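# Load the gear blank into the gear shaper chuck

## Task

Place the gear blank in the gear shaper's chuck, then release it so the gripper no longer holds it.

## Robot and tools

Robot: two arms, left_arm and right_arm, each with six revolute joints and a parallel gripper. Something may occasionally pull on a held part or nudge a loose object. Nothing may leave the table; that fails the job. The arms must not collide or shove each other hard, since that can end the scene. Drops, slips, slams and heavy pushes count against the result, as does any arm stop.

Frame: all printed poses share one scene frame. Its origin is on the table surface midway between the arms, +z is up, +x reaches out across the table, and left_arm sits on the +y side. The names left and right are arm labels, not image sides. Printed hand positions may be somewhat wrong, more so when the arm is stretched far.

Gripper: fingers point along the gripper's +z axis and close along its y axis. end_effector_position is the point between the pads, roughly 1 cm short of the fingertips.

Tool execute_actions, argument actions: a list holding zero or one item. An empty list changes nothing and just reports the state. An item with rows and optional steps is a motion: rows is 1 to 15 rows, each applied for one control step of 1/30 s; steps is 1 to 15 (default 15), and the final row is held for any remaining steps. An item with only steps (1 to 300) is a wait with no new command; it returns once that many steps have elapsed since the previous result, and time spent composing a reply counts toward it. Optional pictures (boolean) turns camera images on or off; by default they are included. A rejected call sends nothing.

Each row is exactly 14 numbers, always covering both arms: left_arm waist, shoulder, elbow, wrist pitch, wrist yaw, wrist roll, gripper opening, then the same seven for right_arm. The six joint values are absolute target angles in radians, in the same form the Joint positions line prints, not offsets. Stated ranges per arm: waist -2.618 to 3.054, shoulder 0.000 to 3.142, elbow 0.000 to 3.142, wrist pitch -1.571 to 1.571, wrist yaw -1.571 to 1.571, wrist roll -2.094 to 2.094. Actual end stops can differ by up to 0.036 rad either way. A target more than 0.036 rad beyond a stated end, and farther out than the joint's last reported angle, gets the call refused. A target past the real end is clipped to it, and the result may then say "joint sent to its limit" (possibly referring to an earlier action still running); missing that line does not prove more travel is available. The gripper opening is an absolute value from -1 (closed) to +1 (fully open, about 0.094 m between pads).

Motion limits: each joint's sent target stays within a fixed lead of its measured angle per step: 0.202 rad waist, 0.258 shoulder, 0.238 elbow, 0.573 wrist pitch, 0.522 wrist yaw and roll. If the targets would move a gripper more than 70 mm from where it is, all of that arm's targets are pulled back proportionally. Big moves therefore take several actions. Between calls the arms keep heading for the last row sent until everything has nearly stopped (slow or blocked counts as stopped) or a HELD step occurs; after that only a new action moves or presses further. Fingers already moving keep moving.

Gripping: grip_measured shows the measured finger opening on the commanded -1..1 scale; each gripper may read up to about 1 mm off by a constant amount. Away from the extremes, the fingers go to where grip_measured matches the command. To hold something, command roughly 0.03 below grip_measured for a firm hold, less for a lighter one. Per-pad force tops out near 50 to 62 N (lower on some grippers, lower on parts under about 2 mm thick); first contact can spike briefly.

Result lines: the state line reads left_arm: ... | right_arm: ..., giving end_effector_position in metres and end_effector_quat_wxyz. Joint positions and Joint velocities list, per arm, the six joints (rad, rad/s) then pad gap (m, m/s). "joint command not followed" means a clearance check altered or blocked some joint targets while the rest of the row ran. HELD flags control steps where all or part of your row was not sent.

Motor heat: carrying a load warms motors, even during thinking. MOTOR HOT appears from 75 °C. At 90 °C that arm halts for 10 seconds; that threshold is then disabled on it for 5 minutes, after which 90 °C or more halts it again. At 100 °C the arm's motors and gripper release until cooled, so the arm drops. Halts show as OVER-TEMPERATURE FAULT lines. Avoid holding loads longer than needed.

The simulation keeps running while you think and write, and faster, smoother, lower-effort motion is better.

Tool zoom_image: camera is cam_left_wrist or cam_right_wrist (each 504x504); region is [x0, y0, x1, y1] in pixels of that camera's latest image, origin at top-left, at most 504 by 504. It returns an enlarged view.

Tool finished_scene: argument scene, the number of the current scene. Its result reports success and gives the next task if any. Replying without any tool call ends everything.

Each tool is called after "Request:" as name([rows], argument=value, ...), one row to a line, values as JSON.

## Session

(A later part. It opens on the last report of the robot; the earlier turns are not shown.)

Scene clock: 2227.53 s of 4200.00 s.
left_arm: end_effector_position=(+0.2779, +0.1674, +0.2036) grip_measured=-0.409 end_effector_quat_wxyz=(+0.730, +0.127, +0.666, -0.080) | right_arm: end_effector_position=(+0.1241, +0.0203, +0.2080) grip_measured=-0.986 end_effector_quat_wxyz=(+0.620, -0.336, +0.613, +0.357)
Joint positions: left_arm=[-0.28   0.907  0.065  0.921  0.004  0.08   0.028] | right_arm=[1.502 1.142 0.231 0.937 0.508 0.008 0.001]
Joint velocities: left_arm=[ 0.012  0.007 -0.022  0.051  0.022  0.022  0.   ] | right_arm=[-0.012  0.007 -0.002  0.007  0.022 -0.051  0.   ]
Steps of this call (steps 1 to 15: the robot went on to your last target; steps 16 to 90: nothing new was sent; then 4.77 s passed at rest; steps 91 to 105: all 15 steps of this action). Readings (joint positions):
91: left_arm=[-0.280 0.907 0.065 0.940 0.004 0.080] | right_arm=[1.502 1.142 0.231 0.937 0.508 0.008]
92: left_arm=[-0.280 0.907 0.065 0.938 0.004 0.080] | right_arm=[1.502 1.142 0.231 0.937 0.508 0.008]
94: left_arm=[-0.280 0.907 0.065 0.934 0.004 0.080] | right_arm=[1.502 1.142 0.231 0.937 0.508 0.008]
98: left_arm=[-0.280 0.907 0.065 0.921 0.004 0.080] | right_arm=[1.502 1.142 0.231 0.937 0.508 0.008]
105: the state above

Request:
execute_actions([
  {"rows":[[-0.283,0.90,0.08,0.96,0.01,0.08,-0.5,1.5,1.14,0.23,0.95,0.5,0,-1],[-0.283,0.90,0.08,0.98,0.01,0.08,-0.5,1.5,1.14,0.23,0.95,0.5,0,-1],[-0.283,0.90,0.08,1.0,0.01,0.08,-0.5,1.5,1.14,0.23,0.95,0.5,0,-1],[-0.283,0.90,0.08,1.02,0.01,0.08,-0.5,1.5,1.14,0.23,0.95,0.5,0,-1],[-0.283,0.90,0.08,1.04,0.01,0.08,-0.5,1.5,1.14,0.23,0.95,0.5,0,-1],[-0.283,0.90,0.08,1.06,0.01,0.08,-0.5,1.5,1.14,0.23,0.95,0.5,0,-1],[-0.283,0.90,0.08,1.08,0.01,0.08,-0.5,1.5,1.14,0.23,0.95,0.5,0,-1]],"steps":15},
])

Request:
zoom_image(camera="cam_left_wrist", region=[200, 290, 300, 390])

Request:
zoom_image(camera="cam_right_wrist", region=[230, 140, 330, 240])

Scene clock: 2244.80 s of 4200.00 s.
left_arm: end_effector_position=(+0.2743, +0.1685, +0.2313) grip_measured=-0.409 end_effector_quat_wxyz=(+0.767, +0.120, +0.625, -0.084) | right_arm: end_effector_position=(+0.1241, +0.0203, +0.2080) grip_measured=-0.986 end_effector_quat_wxyz=(+0.620, -0.336, +0.613, +0.357)
Joint positions: left_arm=[-0.28   0.907  0.065  1.033  0.004  0.08   0.028] | right_arm=[1.502 1.142 0.231 0.937 0.508 0.008 0.001]
Joint velocities: left_arm=[-0.007  0.002  0.007  0.051 -0.022  0.007  0.001] | right_arm=[-0.007  0.012 -0.007  0.051  0.037 -0.022 -0.001]
Steps of this call (steps 1 to 15: the robot went on to your last target; steps 16 to 90: nothing new was sent; then 13.77 s passed at rest; steps 91 to 105: all 15 steps of this action). Readings (joint positions):
91: left_arm=[-0.280 0.907 0.065 0.921 0.004 0.080] | right_arm=[1.502 1.142 0.231 0.937 0.508 0.008]
92: left_arm=[-0.280 0.907 0.065 0.922 0.004 0.080] | right_arm=[1.502 1.142 0.231 0.937 0.508 0.008]
94: left_arm=[-0.280 0.907 0.065 0.925 0.004 0.080] | right_arm=[1.502 1.142 0.231 0.937 0.508 0.008]
98: left_arm=[-0.280 0.907 0.065 0.962 0.004 0.080] | right_arm=[1.502 1.142 0.231 0.937 0.508 0.008]
105: the state above

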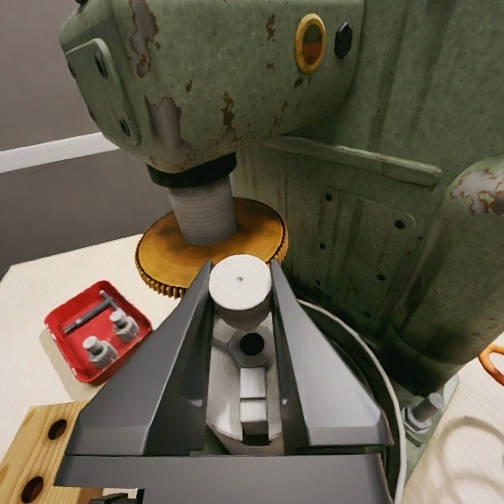

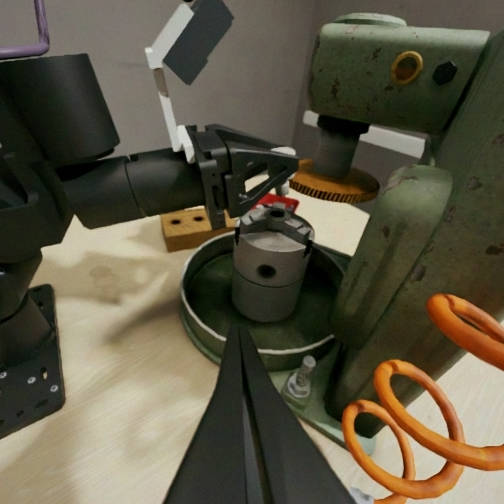

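Region (200, 290, 300, 390) of cam_left_wrist's 504x504 image, scaled by 5.040, with more detail than that image has.

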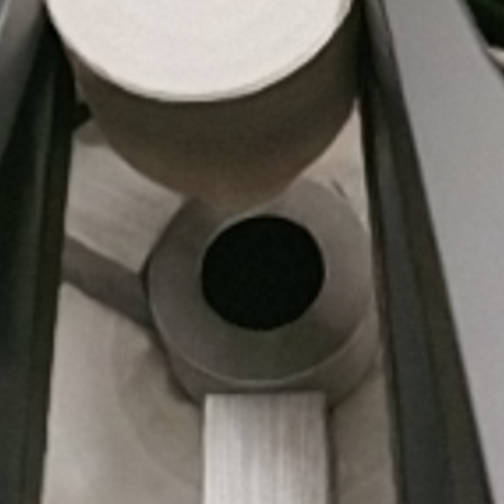

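Region (230, 140, 330, 240) of cam_right_wrist's 504x504 image, scaled by 5.040, with more detail than that image has.

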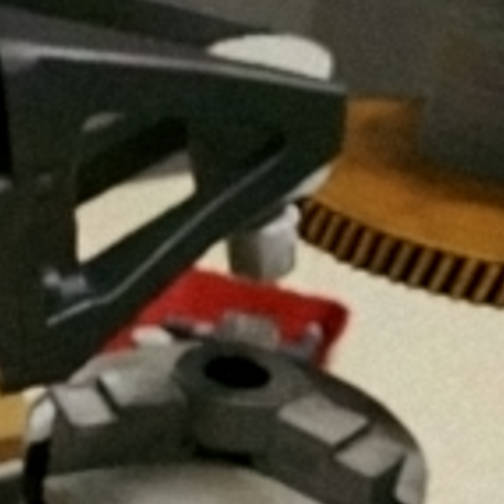

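Request:
execute_actions(actions=[])

Scene clock: 2261.83 s of 4200.00 s.
left_arm: end_effector_position=(+0.2737, +0.1687, +0.2340) grip_measured=-0.409 end_effector_quat_wxyz=(+0.771, +0.119, +0.621, -0.084) | right_arm: end_effector_position=(+0.1241, +0.0203, +0.2080) grip_measured=-0.986 end_effector_quat_wxyz=(+0.620, -0.336, +0.613, +0.357)
Joint positions: left_arm=[-0.28   0.907  0.065  1.044  0.004  0.08   0.028] | right_arm=[1.502 1.142 0.231 0.937 0.508 0.008 0.001]
Joint velocities: left_arm=[-0.002 -0.022 -0.012  0.007  0.037 -0.051  0.   ] | right_arm=[-0.012  0.007 -0.007  0.007 -0.037 -0.022  0.001]
Steps of this call (steps 1 to 30: the robot went on to your last target; steps 31 to 90: nothing new was sent; then 14.03 s passed at rest). Readings (joint positions):
1: left_arm=[-0.280 0.907 0.065 1.036 0.004 0.080] | right_arm=[1.502 1.142 0.231 0.937 0.508 0.008]
2: left_arm=[-0.280 0.907 0.065 1.038 0.004 0.080] | right_arm=[1.502 1.142 0.231 0.937 0.508 0.008]
4: left_arm=[-0.280 0.907 0.065 1.041 0.004 0.080] | right_arm=[1.502 1.142 0.231 0.937 0.508 0.008]
8: left_arm=[-0.280 0.907 0.065 1.043 0.004 0.080] | right_arm=[1.502 1.142 0.231 0.937 0.508 0.008]
90: the state above
All arms were judged still, so your last target was given up. Only a new action makes them travel on or press farther. Fingers that are still opening or closing keep moving.

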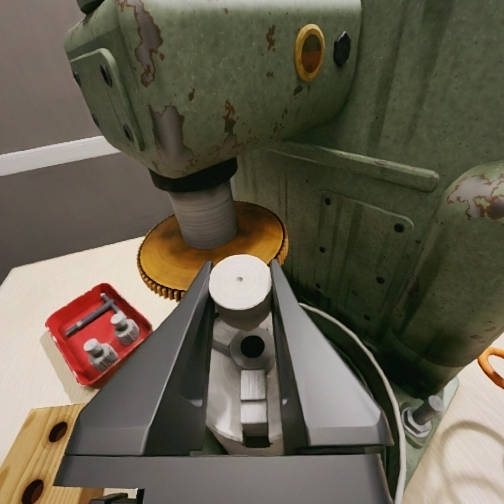

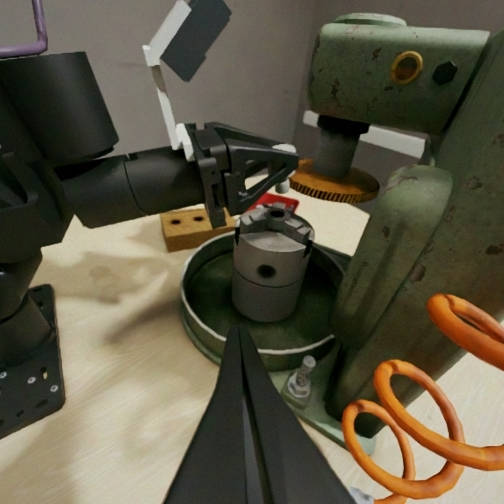

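Request:
zoom_image(camera="cam_right_wrist", region=[230, 140, 330, 240])

Request:
zoom_image(camera="cam_left_wrist", region=[200, 290, 300, 390])

Region (230, 140, 330, 240) of cam_right_wrist's 504x504 image, scaled by 5.040, with more detail than that image has.

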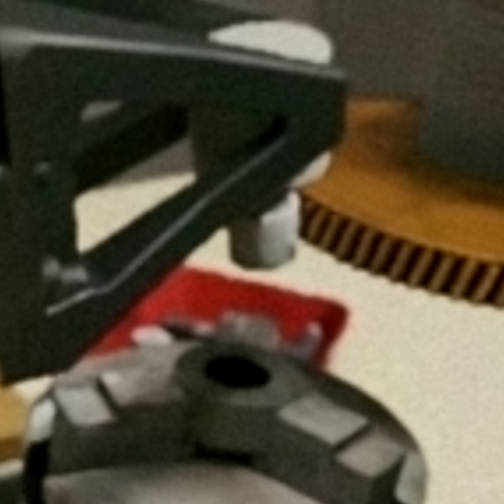

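Region (200, 290, 300, 390) of cam_left_wrist's 504x504 image, scaled by 5.040, with more detail than that image has.

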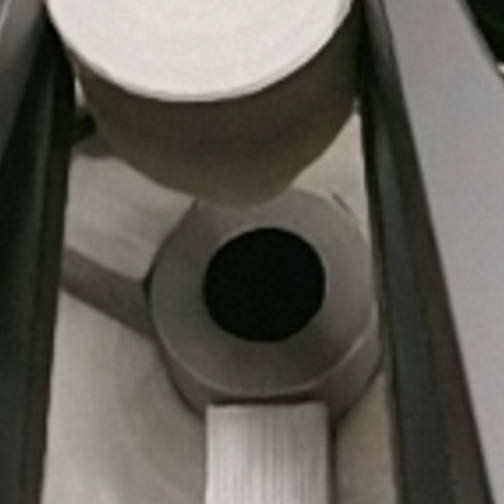

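Request:
execute_actions([
  {"rows":[[-0.283,0.90,0.08,1.02,0.01,0.08,-0.5,1.5,1.14,0.23,0.95,0.5,0,-1],[-0.283,0.90,0.08,1.0,0.01,0.08,-0.5,1.5,1.14,0.23,0.95,0.5,0,-1],[-0.283,0.90,0.08,0.98,0.01,0.08,-0.5,1.5,1.14,0.23,0.95,0.5,0,-1],[-0.283,0.90,0.08,0.96,0.01,0.08,-0.5,1.5,1.14,0.23,0.95,0.5,0,-1]],"steps":15},
])

Request:
zoom_image(camera="cam_right_wrist", region=[200, 150, 350, 330])

Scene clock: 2276.03 s of 4200.00 s.
left_arm: end_effector_position=(+0.2773, +0.1676, +0.2104) grip_measured=-0.409 end_effector_quat_wxyz=(+0.739, +0.126, +0.656, -0.081) | right_arm: end_effector_position=(+0.1241, +0.0203, +0.2080) grip_measured=-0.986 end_effector_quat_wxyz=(+0.620, -0.336, +0.613, +0.357)
Joint positions: left_arm=[-0.28   0.907  0.065  0.948  0.004  0.08   0.028] | right_arm=[1.502 1.142 0.231 0.937 0.508 0.008 0.001]
Joint velocities: left_arm=[-0.012 -0.002 -0.007 -0.022  0.007 -0.022  0.002] | right_arm=[-0.012 -0.002 -0.007  0.022 -0.022 -0.051 -0.001]
Steps of this call (steps 1 to 90: nothing new was sent; then 10.70 s passed at rest; steps 91 to 105: all 15 steps of this action). Readings (joint positions):
91: left_arm=[-0.280 0.907 0.065 1.041 0.004 0.080] | right_arm=[1.502 1.142 0.231 0.937 0.508 0.008]
92: left_arm=[-0.280 0.907 0.065 1.034 0.004 0.080] | right_arm=[1.502 1.142 0.231 0.937 0.508 0.008]
94: left_arm=[-0.280 0.907 0.065 1.009 0.004 0.080] | right_arm=[1.502 1.142 0.231 0.937 0.508 0.008]
98: left_arm=[-0.280 0.907 0.065 0.967 0.004 0.080] | right_arm=[1.502 1.142 0.231 0.937 0.508 0.008]
105: the state above

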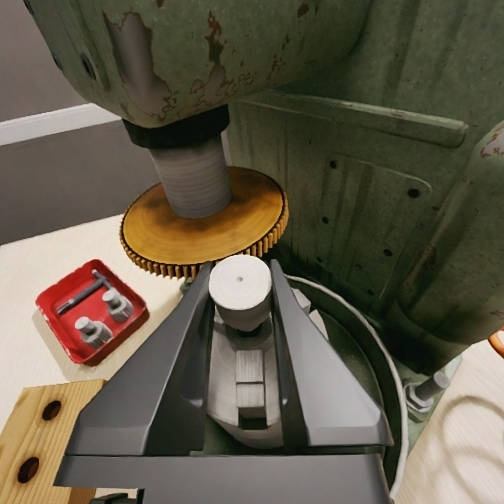

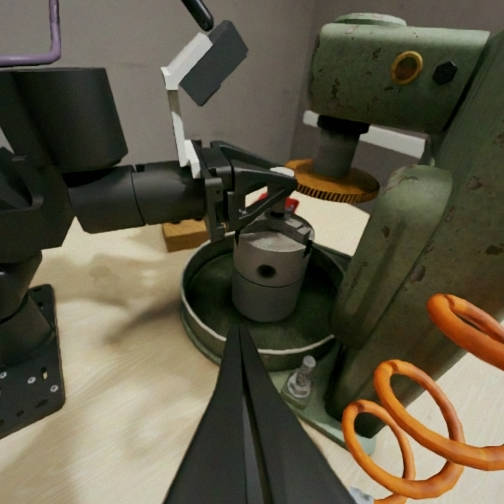

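Region (200, 150, 350, 330) of cam_right_wrist's 504x504 image, scaled by 2.800, with more detail than that image has.

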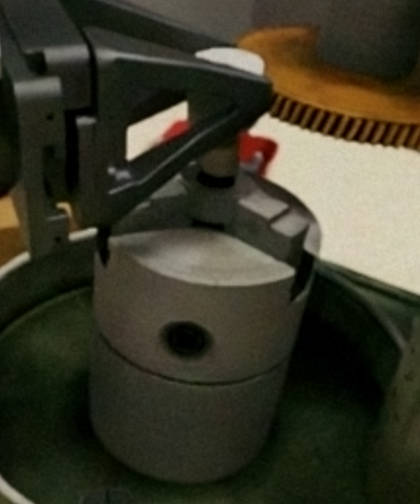

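Request:
execute_actions([
  {"rows":[[-0.283,0.90,0.08,0.945,0.01,0.08,-0.5,1.5,1.14,0.23,0.95,0.5,0,-1]],"steps":15},
], pictures=false)

Request:
execute_actions([
  {"rows":[[-0.283,0.90,0.08,0.945,0.01,0.08,-0.37,1.5,1.14,0.23,0.95,0.5,0,-1]],"steps":15},
])

Request:
zoom_image(camera="cam_right_wrist", region=[230, 160, 320, 240])

Scene clock: 2285.37 s of 4200.00 s.
left_arm: end_effector_position=(+0.2777, +0.1675, +0.2060) grip_measured=-0.409 end_effector_quat_wxyz=(+0.733, +0.127, +0.663, -0.080) | right_arm: end_effector_position=(+0.1241, +0.0203, +0.2080) grip_measured=-0.986 end_effector_quat_wxyz=(+0.620, -0.336, +0.613, +0.357)
Joint positions: left_arm=[-0.28   0.907  0.065  0.93   0.004  0.08   0.028] | right_arm=[1.502 1.142 0.231 0.937 0.508 0.008 0.001]
Joint velocities: left_arm=[-0.002  0.002 -0.007 -0.022 -0.037  0.051  0.001] | right_arm=[ 0.002  0.002  0.002  0.081 -0.125  0.037  0.001]
Steps of this call (steps 1 to 15: the robot went on to your last target; steps 16 to 90: nothing new was sent; then 5.83 s passed at rest; steps 91 to 105: all 15 steps of this action). Readings (joint positions):
91: left_arm=[-0.280 0.907 0.065 0.944 0.004 0.080] | right_arm=[1.502 1.142 0.231 0.937 0.508 0.008]
92: left_arm=[-0.280 0.907 0.065 0.942 0.004 0.080] | right_arm=[1.502 1.142 0.231 0.937 0.508 0.008]
94: left_arm=[-0.280 0.907 0.065 0.937 0.004 0.080] | right_arm=[1.502 1.142 0.231 0.937 0.508 0.008]
98: left_arm=[-0.280 0.907 0.065 0.932 0.004 0.080] | right_arm=[1.502 1.142 0.231 0.937 0.508 0.008]
105: the state above

Scene clock: 2285.87 s of 4200.00 s.
left_arm: end_effector_position=(+0.2775, +0.1671, +0.2063) grip_measured=-0.372 end_effector_quat_wxyz=(+0.734, +0.127, +0.662, -0.081) | right_arm: end_effector_position=(+0.1241, +0.0203, +0.2080) grip_measured=-0.986 end_effector_quat_wxyz=(+0.620, -0.336, +0.613, +0.357)
Joint positions: left_arm=[-0.28   0.907  0.065  0.932  0.006  0.08   0.03 ] | right_arm=[1.502 1.142 0.231 0.937 0.508 0.008 0.001]
Joint velocities: left_arm=[-0.012 -0.002  0.002  0.022 -0.007  0.037 -0.001] | right_arm=[-0.017 -0.007 -0.007 -0.066 -0.007 -0.095  0.   ]
Steps of this call (steps 1 to 15: all 15 steps of this action). Readings (joint positions):
1: left_arm=[-0.280 0.907 0.065 0.930 0.004 0.080] | right_arm=[1.502 1.142 0.231 0.937 0.508 0.008]
2: left_arm=[-0.280 0.907 0.065 0.930 0.004 0.080] | right_arm=[1.502 1.142 0.231 0.937 0.508 0.008]
4: left_arm=[-0.280 0.907 0.065 0.932 0.006 0.080] | right_arm=[1.502 1.142 0.231 0.937 0.508 0.008]
8: left_arm=[-0.280 0.907 0.065 0.932 0.006 0.080] | right_arm=[1.502 1.142 0.231 0.937 0.508 0.008]
15: the state above

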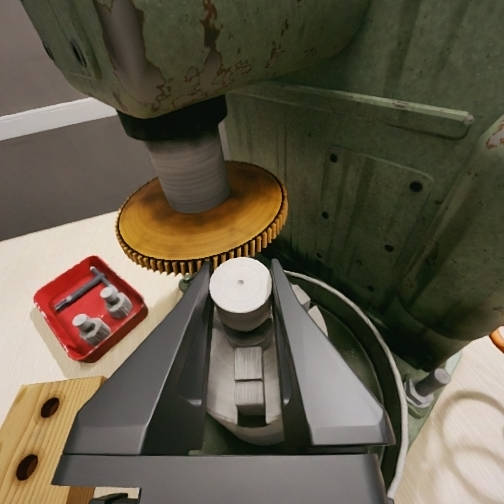

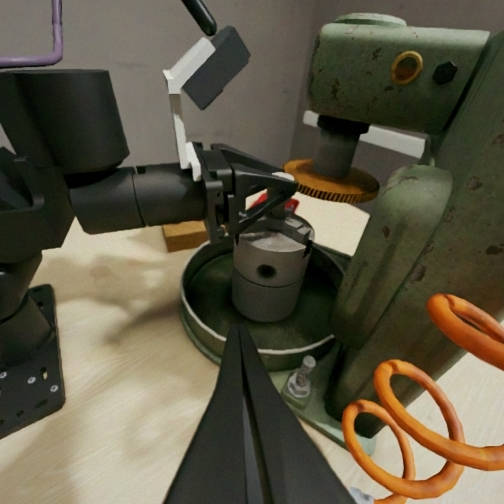

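Region (230, 160, 320, 240) of cam_right_wrist's 504x504 image, scaled by 5.600, with more detail than that image has.

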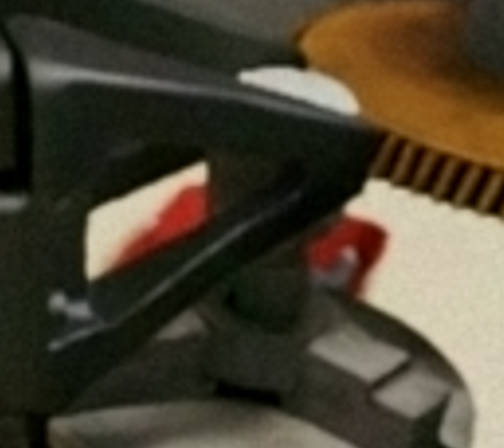

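Dropped a little. Open more with roll back to 0.

Request:
execute_actions([
  {"rows":[[-0.283,0.90,0.08,0.945,0.01,0.0,-0.33,1.5,1.14,0.23,0.95,0.5,0,-1]],"steps":15},
])

Request:
zoom_image(camera="cam_right_wrist", region=[230, 160, 320, 240])

Scene clock: 2289.27 s of 4200.00 s.
left_arm: end_effector_position=(+0.2771, +0.1671, +0.2106) grip_measured=-0.332 end_effector_quat_wxyz=(+0.736, +0.103, +0.660, -0.108) | right_arm: end_effector_position=(+0.1241, +0.0203, +0.2080) grip_measured=-0.986 end_effector_quat_wxyz=(+0.620, -0.336, +0.613, +0.357)
Joint positions: left_arm=[-0.28   0.907  0.065  0.949  0.006  0.009  0.031] | right_arm=[1.502 1.142 0.231 0.937 0.508 0.008 0.001]
Joint velocities: left_arm=[ 0.017  0.007 -0.007  0.051 -0.007 -0.051  0.   ] | right_arm=[ 0.002 -0.012 -0.007 -0.022 -0.007 -0.022 -0.   ]
Steps of this call (steps 1 to 15: the robot went on to your last target; steps 16 to 87: nothing new was sent; steps 88 to 102: all 15 steps of this action). Readings (joint positions):
88: left_arm=[-0.280 0.907 0.065 0.933 0.006 0.068] | right_arm=[1.502 1.142 0.231 0.937 0.508 0.008]
89: left_arm=[-0.280 0.907 0.065 0.935 0.006 0.056] | right_arm=[1.502 1.142 0.231 0.937 0.508 0.008]
91: left_arm=[-0.280 0.907 0.065 0.940 0.006 0.038] | right_arm=[1.502 1.142 0.231 0.937 0.508 0.008]
95: left_arm=[-0.280 0.907 0.065 0.946 0.006 0.019] | right_arm=[1.502 1.142 0.231 0.937 0.508 0.008]
102: the state above

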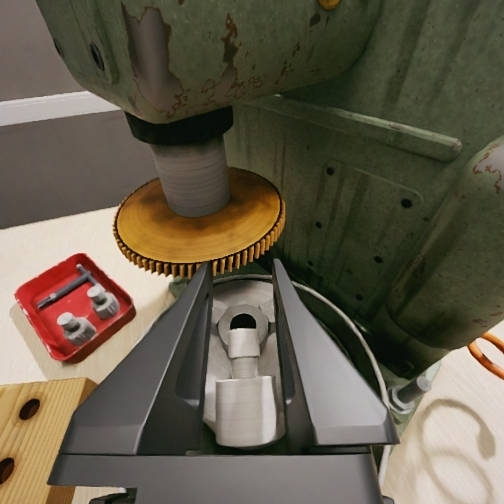

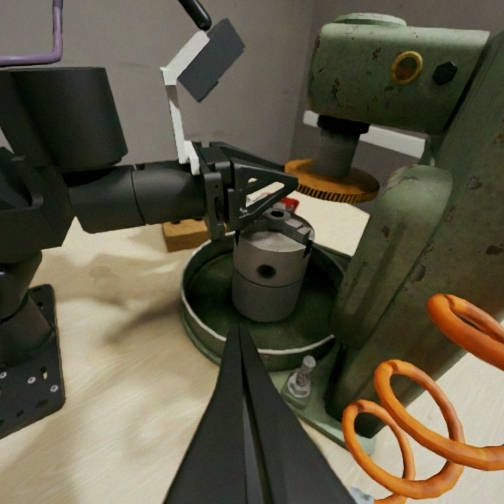

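Region (230, 160, 320, 240) of cam_right_wrist's 504x504 image, scaled by 5.600, with more detail than that image has.

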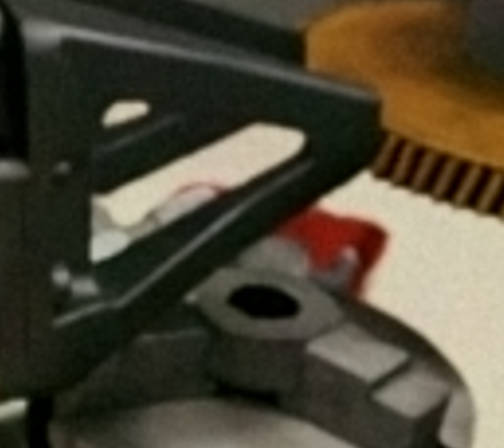

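Request:
execute_actions([
  {"rows":[[-0.283,0.90,0.08,0.945,0.01,0.0,-0.45,1.5,1.14,0.23,0.95,0.5,0,-1]],"steps":15},
])

Request:
zoom_image(camera="cam_left_wrist", region=[180, 290, 310, 460])

Scene clock: 2294.27 s of 4200.00 s.
left_arm: end_effector_position=(+0.2770, +0.1670, +0.2110) grip_measured=-0.448 end_effector_quat_wxyz=(+0.737, +0.102, +0.660, -0.109) | right_arm: end_effector_position=(+0.1241, +0.0203, +0.2080) grip_measured=-0.986 end_effector_quat_wxyz=(+0.620, -0.336, +0.613, +0.357)
Joint positions: left_arm=[-0.28   0.907  0.065  0.95   0.007  0.006  0.026] | right_arm=[1.502 1.142 0.231 0.937 0.508 0.008 0.001]
Joint velocities: left_arm=[-0.012  0.012 -0.002 -0.007 -0.081  0.037 -0.001] | right_arm=[ 0.007  0.002 -0.002 -0.081 -0.022 -0.007 -0.   ]
Steps of this call (steps 1 to 15: the robot went on to your last target; steps 16 to 90: nothing new was sent; then 1.50 s passed at rest; steps 91 to 105: all 15 steps of this action). Readings (joint positions):
91: left_arm=[-0.280 0.907 0.065 0.950 0.007 0.006] | right_arm=[1.502 1.142 0.231 0.937 0.508 0.008]
92: left_arm=[-0.280 0.907 0.065 0.950 0.008 0.006] | right_arm=[1.502 1.142 0.231 0.937 0.508 0.008]
94: left_arm=[-0.280 0.907 0.065 0.950 0.007 0.006] | right_arm=[1.502 1.142 0.231 0.937 0.508 0.008]
98: left_arm=[-0.280 0.907 0.065 0.950 0.007 0.006] | right_arm=[1.502 1.142 0.231 0.937 0.508 0.008]
105: the state above

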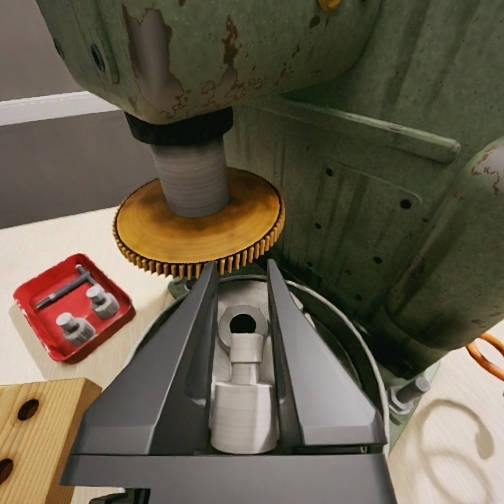

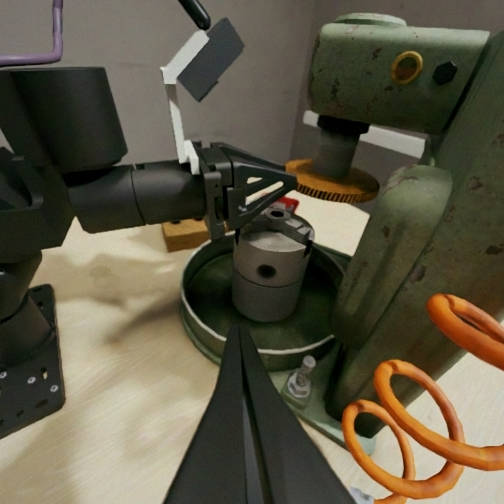

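Region (180, 290, 310, 460) of cam_left_wrist's 504x504 image, scaled by 2.965, with more detail than that image has; it fills the left 385 columns of this view, and the rest is white.

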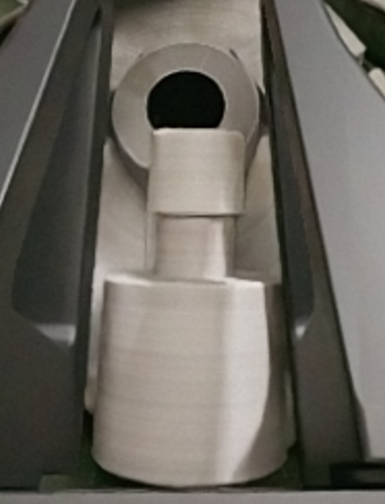

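Request:
execute_actions([
  {"rows":[[-0.283,0.90,0.08,0.93,0.01,0.0,-0.34,1.5,1.14,0.23,0.95,0.5,0,-1],[-0.283,0.90,0.08,0.93,0.01,0.0,-0.34,1.5,1.14,0.23,0.95,0.5,0,-1],[-0.283,0.90,0.08,0.93,0.01,0.0,-0.34,1.5,1.14,0.23,0.95,0.5,0,-1],[-0.283,0.90,0.08,0.91,0.01,0.0,-0.34,1.5,1.14,0.23,0.95,0.5,0,-1],[-0.283,0.90,0.08,0.90,0.01,0.0,-0.34,1.5,1.14,0.23,0.95,0.5,0,-1],[-0.283,0.90,0.08,0.89,0.01,0.0,-0.34,1.5,1.14,0.23,0.95,0.5,0,-1],[-0.283,0.90,0.08,0.88,0.01,0.0,-0.34,1.5,1.14,0.23,0.95,0.5,0,-1]],"steps":15},
])

Request:
zoom_image(camera="cam_right_wrist", region=[190, 150, 320, 260])

Scene clock: 2305.07 s of 4200.00 s.
left_arm: end_effector_position=(+0.2779, +0.1668, +0.2009) grip_measured=-0.342 end_effector_quat_wxyz=(+0.723, +0.105, +0.674, -0.107) | right_arm: end_effector_position=(+0.1241, +0.0203, +0.2080) grip_measured=-0.986 end_effector_quat_wxyz=(+0.620, -0.336, +0.613, +0.357)
Joint positions: left_arm=[-0.28   0.907  0.065  0.909  0.007  0.006  0.031] | right_arm=[1.502 1.142 0.231 0.937 0.508 0.008 0.001]
Joint velocities: left_arm=[-0.002 -0.002  0.007  0.037 -0.037  0.007  0.   ] | right_arm=[ 0.022  0.007 -0.002 -0.022 -0.037  0.081 -0.   ]
Steps of this call (steps 1 to 15: the robot went on to your last target; steps 16 to 90: nothing new was sent; then 7.30 s passed at rest; steps 91 to 105: all 15 steps of this action). Readings (joint positions):
91: left_arm=[-0.280 0.907 0.065 0.950 0.007 0.006] | right_arm=[1.502 1.142 0.231 0.937 0.508 0.008]
92: left_arm=[-0.280 0.907 0.065 0.950 0.007 0.006] | right_arm=[1.502 1.142 0.231 0.937 0.508 0.008]
94: left_arm=[-0.280 0.907 0.065 0.949 0.007 0.006] | right_arm=[1.502 1.142 0.231 0.937 0.508 0.008]
98: left_arm=[-0.280 0.907 0.065 0.928 0.007 0.006] | right_arm=[1.502 1.142 0.231 0.937 0.508 0.008]
105: the state above

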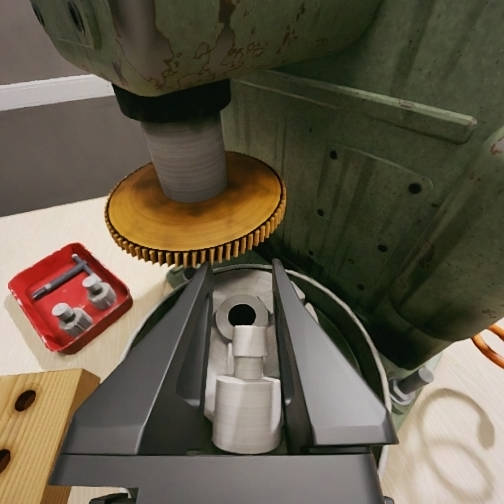

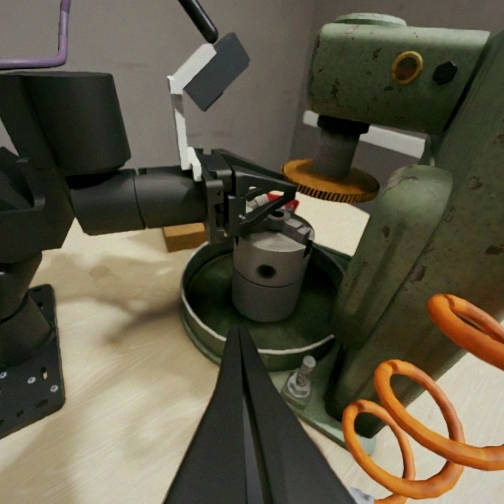

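Region (190, 150, 320, 260) of cam_right_wrist's 504x504 image, scaled by 3.877, with more detail than that image has; it fills the top 426 rows of this view, and the rest is white.

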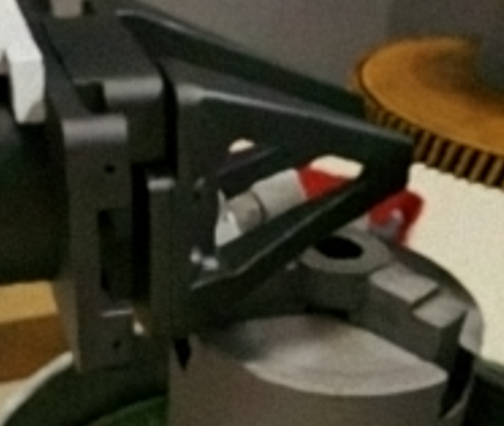

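Request:
execute_actions([
  {"rows":[[-0.283,0.90,0.08,0.86,0.01,0.0,-0.34,1.5,1.14,0.23,0.95,0.5,0,-1],[-0.283,0.90,0.08,0.85,0.01,0.0,-0.34,1.5,1.14,0.23,0.95,0.5,0,-1],[-0.283,0.90,0.08,0.84,0.01,0.0,-0.34,1.5,1.14,0.23,0.95,0.5,0,-1],[-0.283,0.90,0.08,0.83,0.01,0.0,-0.34,1.5,1.14,0.23,0.95,0.5,0,-1],[-0.283,0.90,0.08,0.82,0.01,0.0,-0.34,1.5,1.14,0.23,0.95,0.5,0,-1]],"steps":15},
])

Request:
zoom_image(camera="cam_right_wrist", region=[190, 150, 320, 260])

Scene clock: 2313.93 s of 4200.00 s.
left_arm: end_effector_position=(+0.2784, +0.1666, +0.1849) grip_measured=-0.342 end_effector_quat_wxyz=(+0.701, +0.108, +0.697, -0.104) | right_arm: end_effector_position=(+0.1241, +0.0203, +0.2080) grip_measured=-0.986 end_effector_quat_wxyz=(+0.620, -0.336, +0.613, +0.357)
Joint positions: left_arm=[-0.28   0.907  0.065  0.845  0.007  0.006  0.031] | right_arm=[1.502 1.142 0.231 0.937 0.508 0.008 0.001]
Joint velocities: left_arm=[ 0.012 -0.002 -0.007  0.037 -0.007 -0.037  0.001] | right_arm=[-0.017 -0.002  0.007  0.007 -0.007 -0.022 -0.001]
Steps of this call (steps 1 to 15: the robot went on to your last target; steps 16 to 90: nothing new was sent; then 5.37 s passed at rest; steps 91 to 105: all 15 steps of this action). Readings (joint positions):
91: left_arm=[-0.280 0.907 0.065 0.904 0.007 0.006] | right_arm=[1.502 1.142 0.231 0.937 0.508 0.008]
92: left_arm=[-0.280 0.907 0.065 0.901 0.007 0.006] | right_arm=[1.502 1.142 0.231 0.937 0.508 0.008]
94: left_arm=[-0.280 0.907 0.065 0.887 0.007 0.006] | right_arm=[1.502 1.142 0.231 0.937 0.508 0.008]
98: left_arm=[-0.280 0.907 0.065 0.860 0.007 0.006] | right_arm=[1.502 1.142 0.231 0.937 0.508 0.008]
105: the state above

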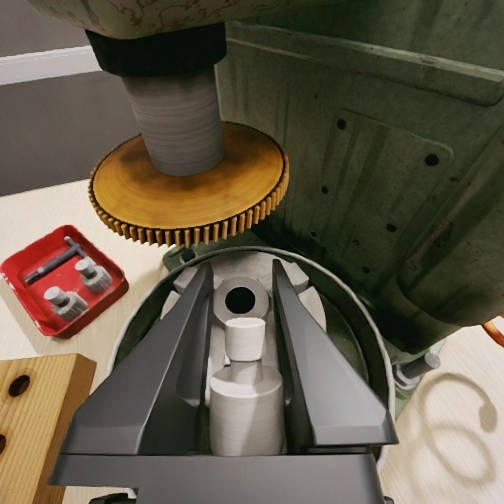

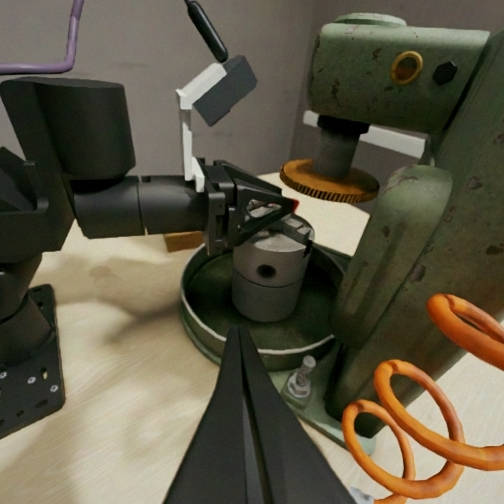

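Region (190, 150, 320, 260) of cam_right_wrist's 504x504 image, scaled by 3.877, with more detail than that image has; it fills the top 426 rows of this view, and the rest is white.

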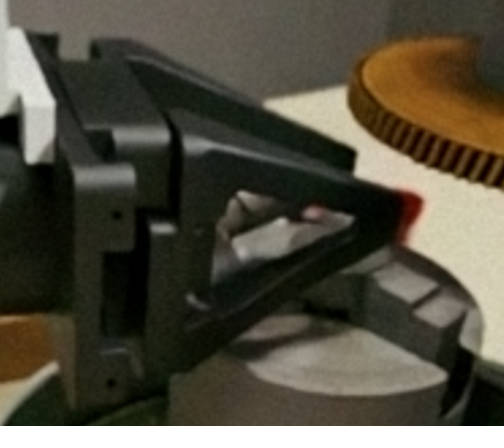

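Close to grip.

Request:
execute_actions([
  {"rows":[[-0.283,0.90,0.08,0.82,0.01,0.0,-0.6,1.5,1.14,0.23,0.95,0.5,0,-1]],"steps":15},
])

Scene clock: 2317.63 s of 4200.00 s.
left_arm: end_effector_position=(+0.2783, +0.1663, +0.1838) grip_measured=-0.511 end_effector_quat_wxyz=(+0.699, +0.109, +0.699, -0.105) | right_arm: end_effector_position=(+0.1241, +0.0203, +0.2080) grip_measured=-0.986 end_effector_quat_wxyz=(+0.620, -0.336, +0.613, +0.357)
Joint positions: left_arm=[-0.28   0.907  0.065  0.841  0.008  0.005  0.023] | right_arm=[1.502 1.142 0.231 0.937 0.508 0.008 0.001]
Joint velocities: left_arm=[ 0.012  0.007  0.002  0.022  0.022 -0.037 -0.   ] | right_arm=[ 0.007  0.007  0.007  0.037 -0.066  0.066  0.   ]
Steps of this call (steps 1 to 15: the robot went on to your last target; steps 16 to 90: nothing new was sent; then 0.20 s passed at rest; steps 91 to 105: all 15 steps of this action). Readings (joint positions):
91: left_arm=[-0.280 0.907 0.065 0.842 0.009 0.005] | right_arm=[1.502 1.142 0.231 0.937 0.508 0.008]
92: left_arm=[-0.280 0.907 0.065 0.841 0.008 0.005] | right_arm=[1.502 1.142 0.231 0.937 0.508 0.008]
94: left_arm=[-0.280 0.907 0.065 0.841 0.008 0.005] | right_arm=[1.502 1.142 0.231 0.937 0.508 0.008]
98: left_arm=[-0.280 0.907 0.065 0.841 0.008 0.005] | right_arm=[1.502 1.142 0.231 0.937 0.508 0.008]
105: the state above

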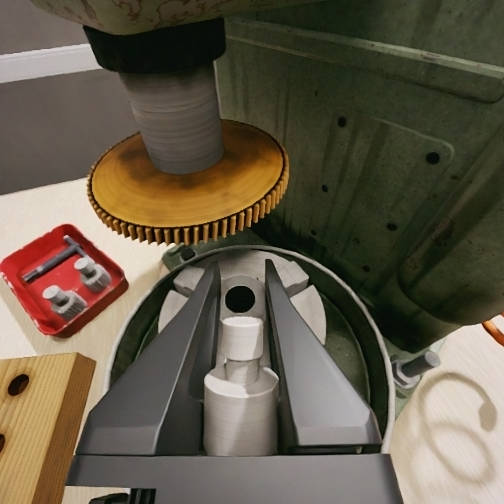

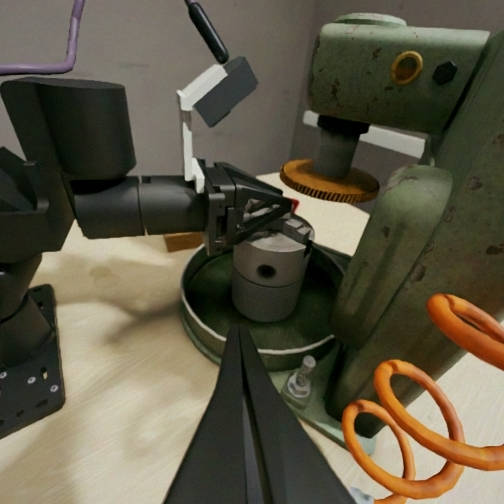

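Request:
execute_actions([
  {"rows":[[-0.283,0.90,0.08,0.88,0.01,0.0,-0.6,1.5,1.14,0.23,0.95,0.5,0,-1],[-0.283,0.90,0.08,0.91,0.01,0.0,-0.6,1.5,1.14,0.23,0.95,0.5,0,-1],[-0.283,0.90,0.08,0.94,0.01,0.0,-0.6,1.5,1.14,0.23,0.95,0.5,0,-1],[-0.283,0.90,0.08,0.97,0.01,0.0,-0.6,1.5,1.14,0.23,0.95,0.5,0,-1],[-0.283,0.90,0.08,1.0,0.01,0.0,-0.6,1.5,1.14,0.23,0.95,0.5,0,-1],[-0.283,0.90,0.08,1.03,0.01,0.0,-0.6,1.5,1.14,0.23,0.95,0.5,0,-1]],"steps":15},
])

Request:
execute_actions([
  {"rows":[[-0.283,0.86,0.08,1.0,0.01,0.0,-0.6,1.5,1.14,0.23,0.95,0.5,0,-1],[-0.283,0.82,0.08,0.96,0.01,0.0,-0.6,1.5,1.14,0.23,0.95,0.5,0,-1],[-0.283,0.78,0.08,0.92,0.01,0.0,-0.6,1.5,1.14,0.23,0.95,0.5,0,-1],[-0.283,0.74,0.08,0.88,0.01,0.0,-0.6,1.5,1.14,0.23,0.95,0.5,0,-1],[-0.283,0.70,0.08,0.84,0.01,0.0,-0.6,1.5,1.14,0.23,0.95,0.5,0,-1],[-0.283,0.66,0.08,0.80,0.01,0.0,-0.6,1.5,1.14,0.23,0.95,0.5,0,-1],[-0.283,0.62,0.08,0.76,0.01,0.0,-0.6,1.5,1.14,0.23,0.95,0.5,0,-1],[-0.283,0.58,0.08,0.72,0.01,0.0,-0.6,1.5,1.14,0.23,0.95,0.5,0,-1],[-0.283,0.54,0.08,0.68,0.01,0.0,-0.6,1.5,1.14,0.23,0.95,0.5,0,-1],[-0.283,0.50,0.08,0.64,0.01,0.0,-0.6,1.5,1.14,0.23,0.95,0.5,0,-1],[-0.283,0.46,0.08,0.60,0.01,0.0,-0.6,1.5,1.14,0.23,0.95,0.5,0,-1],[-0.283,0.42,0.08,0.56,0.01,0.0,-0.6,1.5,1.14,0.23,0.95,0.5,0,-1],[-0.283,0.38,0.08,0.52,0.01,0.0,-0.6,1.5,1.14,0.23,0.95,0.5,0,-1],[-0.283,0.34,0.08,0.48,0.01,0.0,-0.6,1.5,1.14,0.23,0.95,0.5,0,-1],[-0.283,0.30,0.08,0.44,0.01,0.0,-0.6,1.5,1.14,0.23,0.95,0.5,0,-1]],"steps":15},
])

Scene clock: 2362.47 s of 4200.00 s.
left_arm: end_effector_position=(+0.2756, +0.1671, +0.2216) grip_measured=-0.511 end_effector_quat_wxyz=(+0.751, +0.100, +0.643, -0.112) | right_arm: end_effector_position=(+0.1241, +0.0203, +0.2080) grip_measured=-0.986 end_effector_quat_wxyz=(+0.620, -0.336, +0.613, +0.357)
Joint positions: left_arm=[-0.28   0.907  0.065  0.993  0.008  0.005  0.023] | right_arm=[1.502 1.142 0.231 0.937 0.508 0.008 0.001]
Joint velocities: left_arm=[-0.002 -0.022 -0.007  0.095 -0.095 -0.066 -0.   ] | right_arm=[-0.007  0.012  0.002 -0.037  0.007 -0.007 -0.001]
Steps of this call (steps 1 to 15: the robot went on to your last target; steps 16 to 90: nothing new was sent; then 41.33 s passed at rest; steps 91 to 105: all 15 steps of this action). Readings (joint positions):
91: left_arm=[-0.280 0.907 0.065 0.843 0.008 0.005] | right_arm=[1.502 1.142 0.231 0.937 0.508 0.008]
92: left_arm=[-0.280 0.907 0.065 0.847 0.008 0.005] | right_arm=[1.502 1.142 0.231 0.937 0.508 0.008]
94: left_arm=[-0.280 0.907 0.065 0.869 0.008 0.005] | right_arm=[1.502 1.142 0.231 0.937 0.508 0.008]
98: left_arm=[-0.280 0.907 0.065 0.945 0.008 0.005] | right_arm=[1.502 1.142 0.231 0.937 0.508 0.008]
105: the state above

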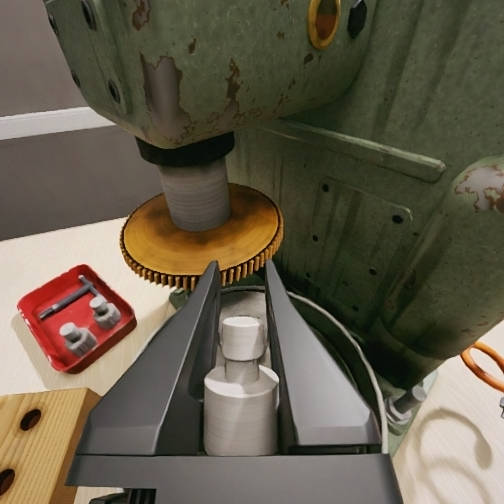

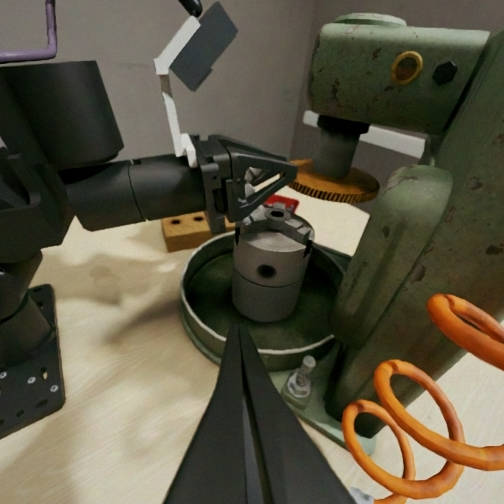

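Scene clock: 2362.97 s of 4200.00 s.
left_arm: end_effector_position=(+0.2331, +0.1800, +0.2644) grip_measured=-0.511 end_effector_quat_wxyz=(+0.788, +0.094, +0.598, -0.117) | right_arm: end_effector_position=(+0.1241, +0.0203, +0.2080) grip_measured=-0.986 end_effector_quat_wxyz=(+0.620, -0.336, +0.613, +0.357)
Joint positions: left_arm=[-0.28   0.389  0.065  0.595  0.008  0.005  0.023] | right_arm=[1.502 1.142 0.231 0.937 0.508 0.008 0.001]
Joint velocities: left_arm=[ 0.007 -1.116  0.002 -1.062 -0.037  0.037  0.001] | right_arm=[ 0.007 -0.017 -0.002 -0.037 -0.066 -0.022 -0.   ]
Steps of this call (steps 1 to 15: all 15 steps of this action). Readings (joint positions):
1: left_arm=[-0.280 0.903 0.065 0.992 0.008 0.005] | right_arm=[1.502 1.142 0.231 0.937 0.508 0.008]
2: left_arm=[-0.280 0.890 0.065 0.982 0.008 0.005] | right_arm=[1.502 1.142 0.231 0.937 0.508 0.008]
4: left_arm=[-0.280 0.832 0.065 0.940 0.008 0.005] | right_arm=[1.502 1.142 0.231 0.937 0.508 0.008]
8: left_arm=[-0.280 0.669 0.065 0.841 0.008 0.005] | right_arm=[1.502 1.142 0.231 0.937 0.508 0.008]
15: the state above

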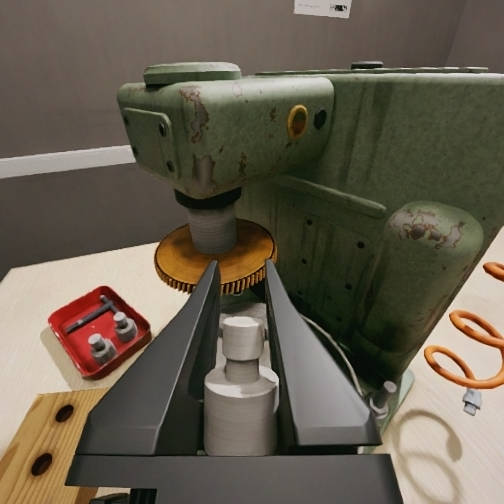

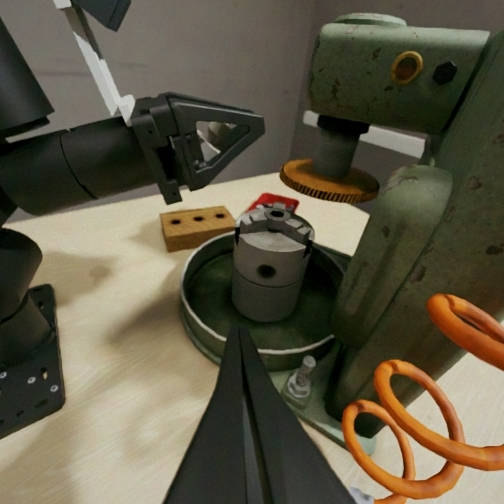

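Request:
execute_actions([
  {"rows":[[-0.283,0.30,0.05,0.44,0.01,0.0,-0.6,1.1,0.3,0.05,0.0,0.0,0,-1]],"steps":15},
], pictures=false)

Request:
execute_actions([
  {"steps":30},
], pictures=false)

Request:
execute_actions([
  {"rows":[[-0.4,0.30,0.03,0.4,0.0,0.0,-0.6,1.1,0.3,0.05,0.0,0.0,0,-1],[-0.5,0.30,0.03,0.35,0.0,0.0,-0.6,1.1,0.3,0.05,0.0,0.0,0,-1],[-0.6,0.30,0.03,0.3,0.0,0.0,-0.6,1.1,0.3,0.05,0.0,0.0,0,-1],[-0.7,0.30,0.03,0.25,0.0,0.0,-0.6,1.1,0.3,0.05,0.0,0.0,0,-1],[-0.8,0.30,0.03,0.2,0.0,0.0,-0.6,1.1,0.3,0.05,0.0,0.0,0,-1]],"steps":15},
], pictures=false)

Request:
execute_actions([
  {"rows":[[-0.8,0.30,0.0,0.1,0.0,0.0,-0.6,1.1,0.3,0.05,0.0,0.0,0,-1],[-0.8,0.30,0.0,0.05,0.0,0.0,-0.6,1.1,0.3,0.05,0.0,0.0,0,-1],[-0.8,0.30,0.0,0.0,0.0,0.0,-0.6,1.1,0.3,0.05,0.0,0.0,0,-1],[-0.8,0.30,0.0,-0.05,0.0,0.0,-0.6,1.1,0.3,0.05,0.0,0.0,0,-1],[-0.8,0.30,0.0,-0.1,0.0,0.0,-0.6,1.1,0.3,0.05,0.0,0.0,0,-1],[-0.8,0.30,0.0,-0.15,0.0,0.0,-0.6,1.1,0.3,0.05,0.0,0.0,0,-1],[-0.8,0.30,0.0,-0.2,0.0,0.0,-0.6,1.1,0.3,0.05,0.0,0.0,0,-1]],"steps":15},
], pictures=false)

Request:
execute_actions([
  {"steps":20},
])

Scene clock: 2379.13 s of 4200.00 s.
left_arm: end_effector_position=(+0.2334, +0.1799, +0.2408) grip_measured=-0.511 end_effector_quat_wxyz=(+0.757, +0.099, +0.636, -0.113) | right_arm: end_effector_position=(+0.1418, -0.0712, +0.1479) grip_measured=-0.986 end_effector_quat_wxyz=(+0.545, -0.402, +0.655, +0.334)
Joint positions: left_arm=[-0.28   0.325  0.065  0.432  0.008  0.005  0.023] | right_arm=[1.108 0.317 0.046 0.087 0.037 0.007 0.001]
Joint velocities: left_arm=[ 0.007  0.007 -0.007  0.007 -0.066  0.007 -0.   ] | right_arm=[-0.002 -0.007 -0.002 -0.52  -0.227 -0.022 -0.001]
Steps of this call (steps 1 to 30: the robot went on to your last target; steps 31 to 90: nothing new was sent; then 12.67 s passed at rest; steps 91 to 105: all 15 steps of this action). Readings (joint positions):
91: left_arm=[-0.280 0.325 0.065 0.432 0.008 0.005] | right_arm=[1.476 1.114 0.221 0.893 0.445 0.008]
92: left_arm=[-0.280 0.325 0.065 0.432 0.008 0.005] | right_arm=[1.433 1.060 0.194 0.829 0.383 0.007]
94: left_arm=[-0.280 0.325 0.065 0.432 0.008 0.005] | right_arm=[1.330 0.937 0.135 0.682 0.286 0.007]
98: left_arm=[-0.280 0.325 0.065 0.432 0.008 0.005] | right_arm=[1.132 0.617 0.061 0.305 0.143 0.007]
105: the state above

Scene clock: 2380.13 s of 4200.00 s.
left_arm: end_effector_position=(+0.2334, +0.1799, +0.2408) grip_measured=-0.511 end_effector_quat_wxyz=(+0.757, +0.099, +0.636, -0.113) | right_arm: end_effector_position=(+0.1356, -0.0725, +0.1302) grip_measured=-0.986 end_effector_quat_wxyz=(+0.515, -0.422, +0.670, +0.328)
Joint positions: left_arm=[-0.28   0.325  0.065  0.432  0.008  0.005  0.023] | right_arm=[1.108 0.317 0.046 0.014 0.008 0.007 0.001]
Joint velocities: left_arm=[ 0.022 -0.007 -0.007 -0.037  0.007  0.007 -0.   ] | right_arm=[ 0.007 -0.002  0.012  0.037 -0.007  0.022  0.   ]
Steps of this call (steps 1 to 30: the robot went on to your last target). Readings (joint positions):
1: left_arm=[-0.280 0.325 0.065 0.432 0.008 0.005] | right_arm=[1.108 0.317 0.046 0.071 0.031 0.007]
2: left_arm=[-0.280 0.325 0.065 0.432 0.008 0.005] | right_arm=[1.108 0.317 0.046 0.057 0.026 0.007]
4: left_arm=[-0.280 0.325 0.065 0.432 0.008 0.005] | right_arm=[1.108 0.317 0.046 0.040 0.019 0.007]
8: left_arm=[-0.280 0.325 0.065 0.432 0.008 0.005] | right_arm=[1.108 0.317 0.046 0.023 0.012 0.007]
30: the state above
All arms were judged still, so your last target was given up. Only a new action makes them travel on or press farther. Fingers that are still opening or closing keep moving.

Scene clock: 2380.63 s of 4200.00 s.
left_arm: end_effector_position=(+0.1633, +0.0624, +0.1680) grip_measured=-0.511 end_effector_quat_wxyz=(+0.619, +0.295, +0.677, -0.267) | right_arm: end_effector_position=(+0.1355, -0.0725, +0.1302) grip_measured=-0.986 end_effector_quat_wxyz=(+0.515, -0.422, +0.670, +0.328)
Joint positions: left_arm=[-0.796  0.325  0.035  0.2    0.009  0.005  0.023] | right_arm=[1.108 0.317 0.046 0.014 0.008 0.007 0.001]
Joint velocities: left_arm=[-0.007 -0.002  0.002 -0.037 -0.095 -0.051  0.001] | right_arm=[-0.002 -0.002 -0.022 -0.051 -0.037 -0.051  0.   ]
Steps of this call (steps 1 to 15: all 15 steps of this action). Readings (joint positions):
1: left_arm=[-0.301 0.325 0.063 0.431 -0.003 0.005] | right_arm=[1.108 0.317 0.046 0.014 0.008 0.007]
2: left_arm=[-0.358 0.325 0.061 0.423 -0.014 0.005] | right_arm=[1.108 0.317 0.046 0.014 0.008 0.007]
4: left_arm=[-0.509 0.325 0.055 0.377 -0.012 0.005] | right_arm=[1.108 0.317 0.046 0.014 0.008 0.007]
8: left_arm=[-0.769 0.325 0.040 0.262 0.006 0.005] | right_arm=[1.108 0.317 0.046 0.014 0.008 0.007]
15: the state above

Scene clock: 2381.13 s of 4200.00 s.
left_arm: end_effector_position=(+0.1437, +0.0831, +0.0700) grip_measured=-0.511 end_effector_quat_wxyz=(+0.472, +0.342, +0.786, -0.205) | right_arm: end_effector_position=(+0.1355, -0.0725, +0.1302) grip_measured=-0.986 end_effector_quat_wxyz=(+0.515, -0.422, +0.670, +0.328)
Joint positions: left_arm=[-0.796  0.325  0.022 -0.187  0.008  0.005  0.023] | right_arm=[1.108 0.317 0.046 0.014 0.008 0.007 0.001]
Joint velocities: left_arm=[-0.017 -0.002 -0.002 -0.183  0.037 -0.037 -0.001] | right_arm=[ 0.007  0.002  0.002  0.022 -0.007 -0.037  0.   ]
joint sent to its limit (left arm) — the command would take joint 3 (elbow) past its lower limit, so that joint was sent only as far as its limit.
Steps of this call (steps 1 to 15: all 15 steps of this action). Readings (joint positions):
1: left_arm=[-0.796 0.325 0.035 0.189 0.009 0.005] | right_arm=[1.108 0.317 0.046 0.014 0.008 0.007]
2: left_arm=[-0.796 0.325 0.035 0.170 0.008 0.005] | right_arm=[1.108 0.317 0.046 0.014 0.008 0.007]
4: left_arm=[-0.796 0.325 0.035 0.105 0.008 0.005] | right_arm=[1.108 0.317 0.046 0.014 0.008 0.007]
8: left_arm=[-0.796 0.325 0.034 -0.059 0.008 0.005] | right_arm=[1.108 0.317 0.046 0.014 0.008 0.007]
15: the state above

Scene clock: 2381.80 s of 4200.00 s.
left_arm: end_effector_position=(+0.1423, +0.0846, +0.0663) grip_measured=-0.511 end_effector_quat_wxyz=(+0.465, +0.343, +0.790, -0.202) | right_arm: end_effector_position=(+0.1355, -0.0725, +0.1302) grip_measured=-0.986 end_effector_quat_wxyz=(+0.515, -0.422, +0.670, +0.328)
Joint positions: left_arm=[-0.796  0.325  0.022 -0.204  0.008  0.005  0.023] | right_arm=[1.108 0.317 0.046 0.014 0.008 0.007 0.001]
Joint velocities: left_arm=[ 0.022  0.027 -0.007 -0.022  0.037 -0.007 -0.003] | right_arm=[-0.017  0.007 -0.002 -0.051  0.037 -0.051  0.   ]
joint sent to its limit (left arm) — the command would take joint 3 (elbow) past its lower limit, so that joint was sent only as far as its limit.
Steps of this call (steps 1 to 20: the robot went on to your last target). Readings (joint positions):
1: left_arm=[-0.796 0.325 0.022 -0.191 0.008 0.005] | right_arm=[1.108 0.317 0.046 0.014 0.008 0.007]
2: left_arm=[-0.796 0.325 0.022 -0.194 0.008 0.005] | right_arm=[1.108 0.317 0.046 0.014 0.008 0.007]
4: left_arm=[-0.796 0.325 0.022 -0.198 0.008 0.005] | right_arm=[1.108 0.317 0.046 0.014 0.008 0.007]
8: left_arm=[-0.796 0.325 0.022 -0.202 0.008 0.005] | right_arm=[1.108 0.317 0.046 0.014 0.008 0.007]
20: the state above

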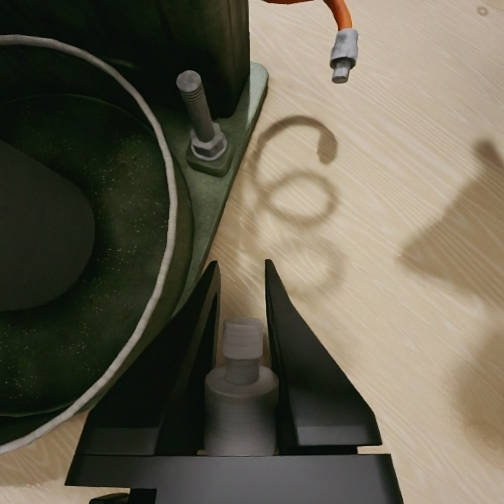

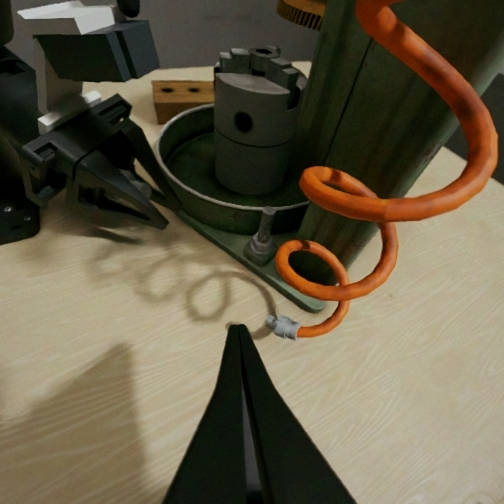

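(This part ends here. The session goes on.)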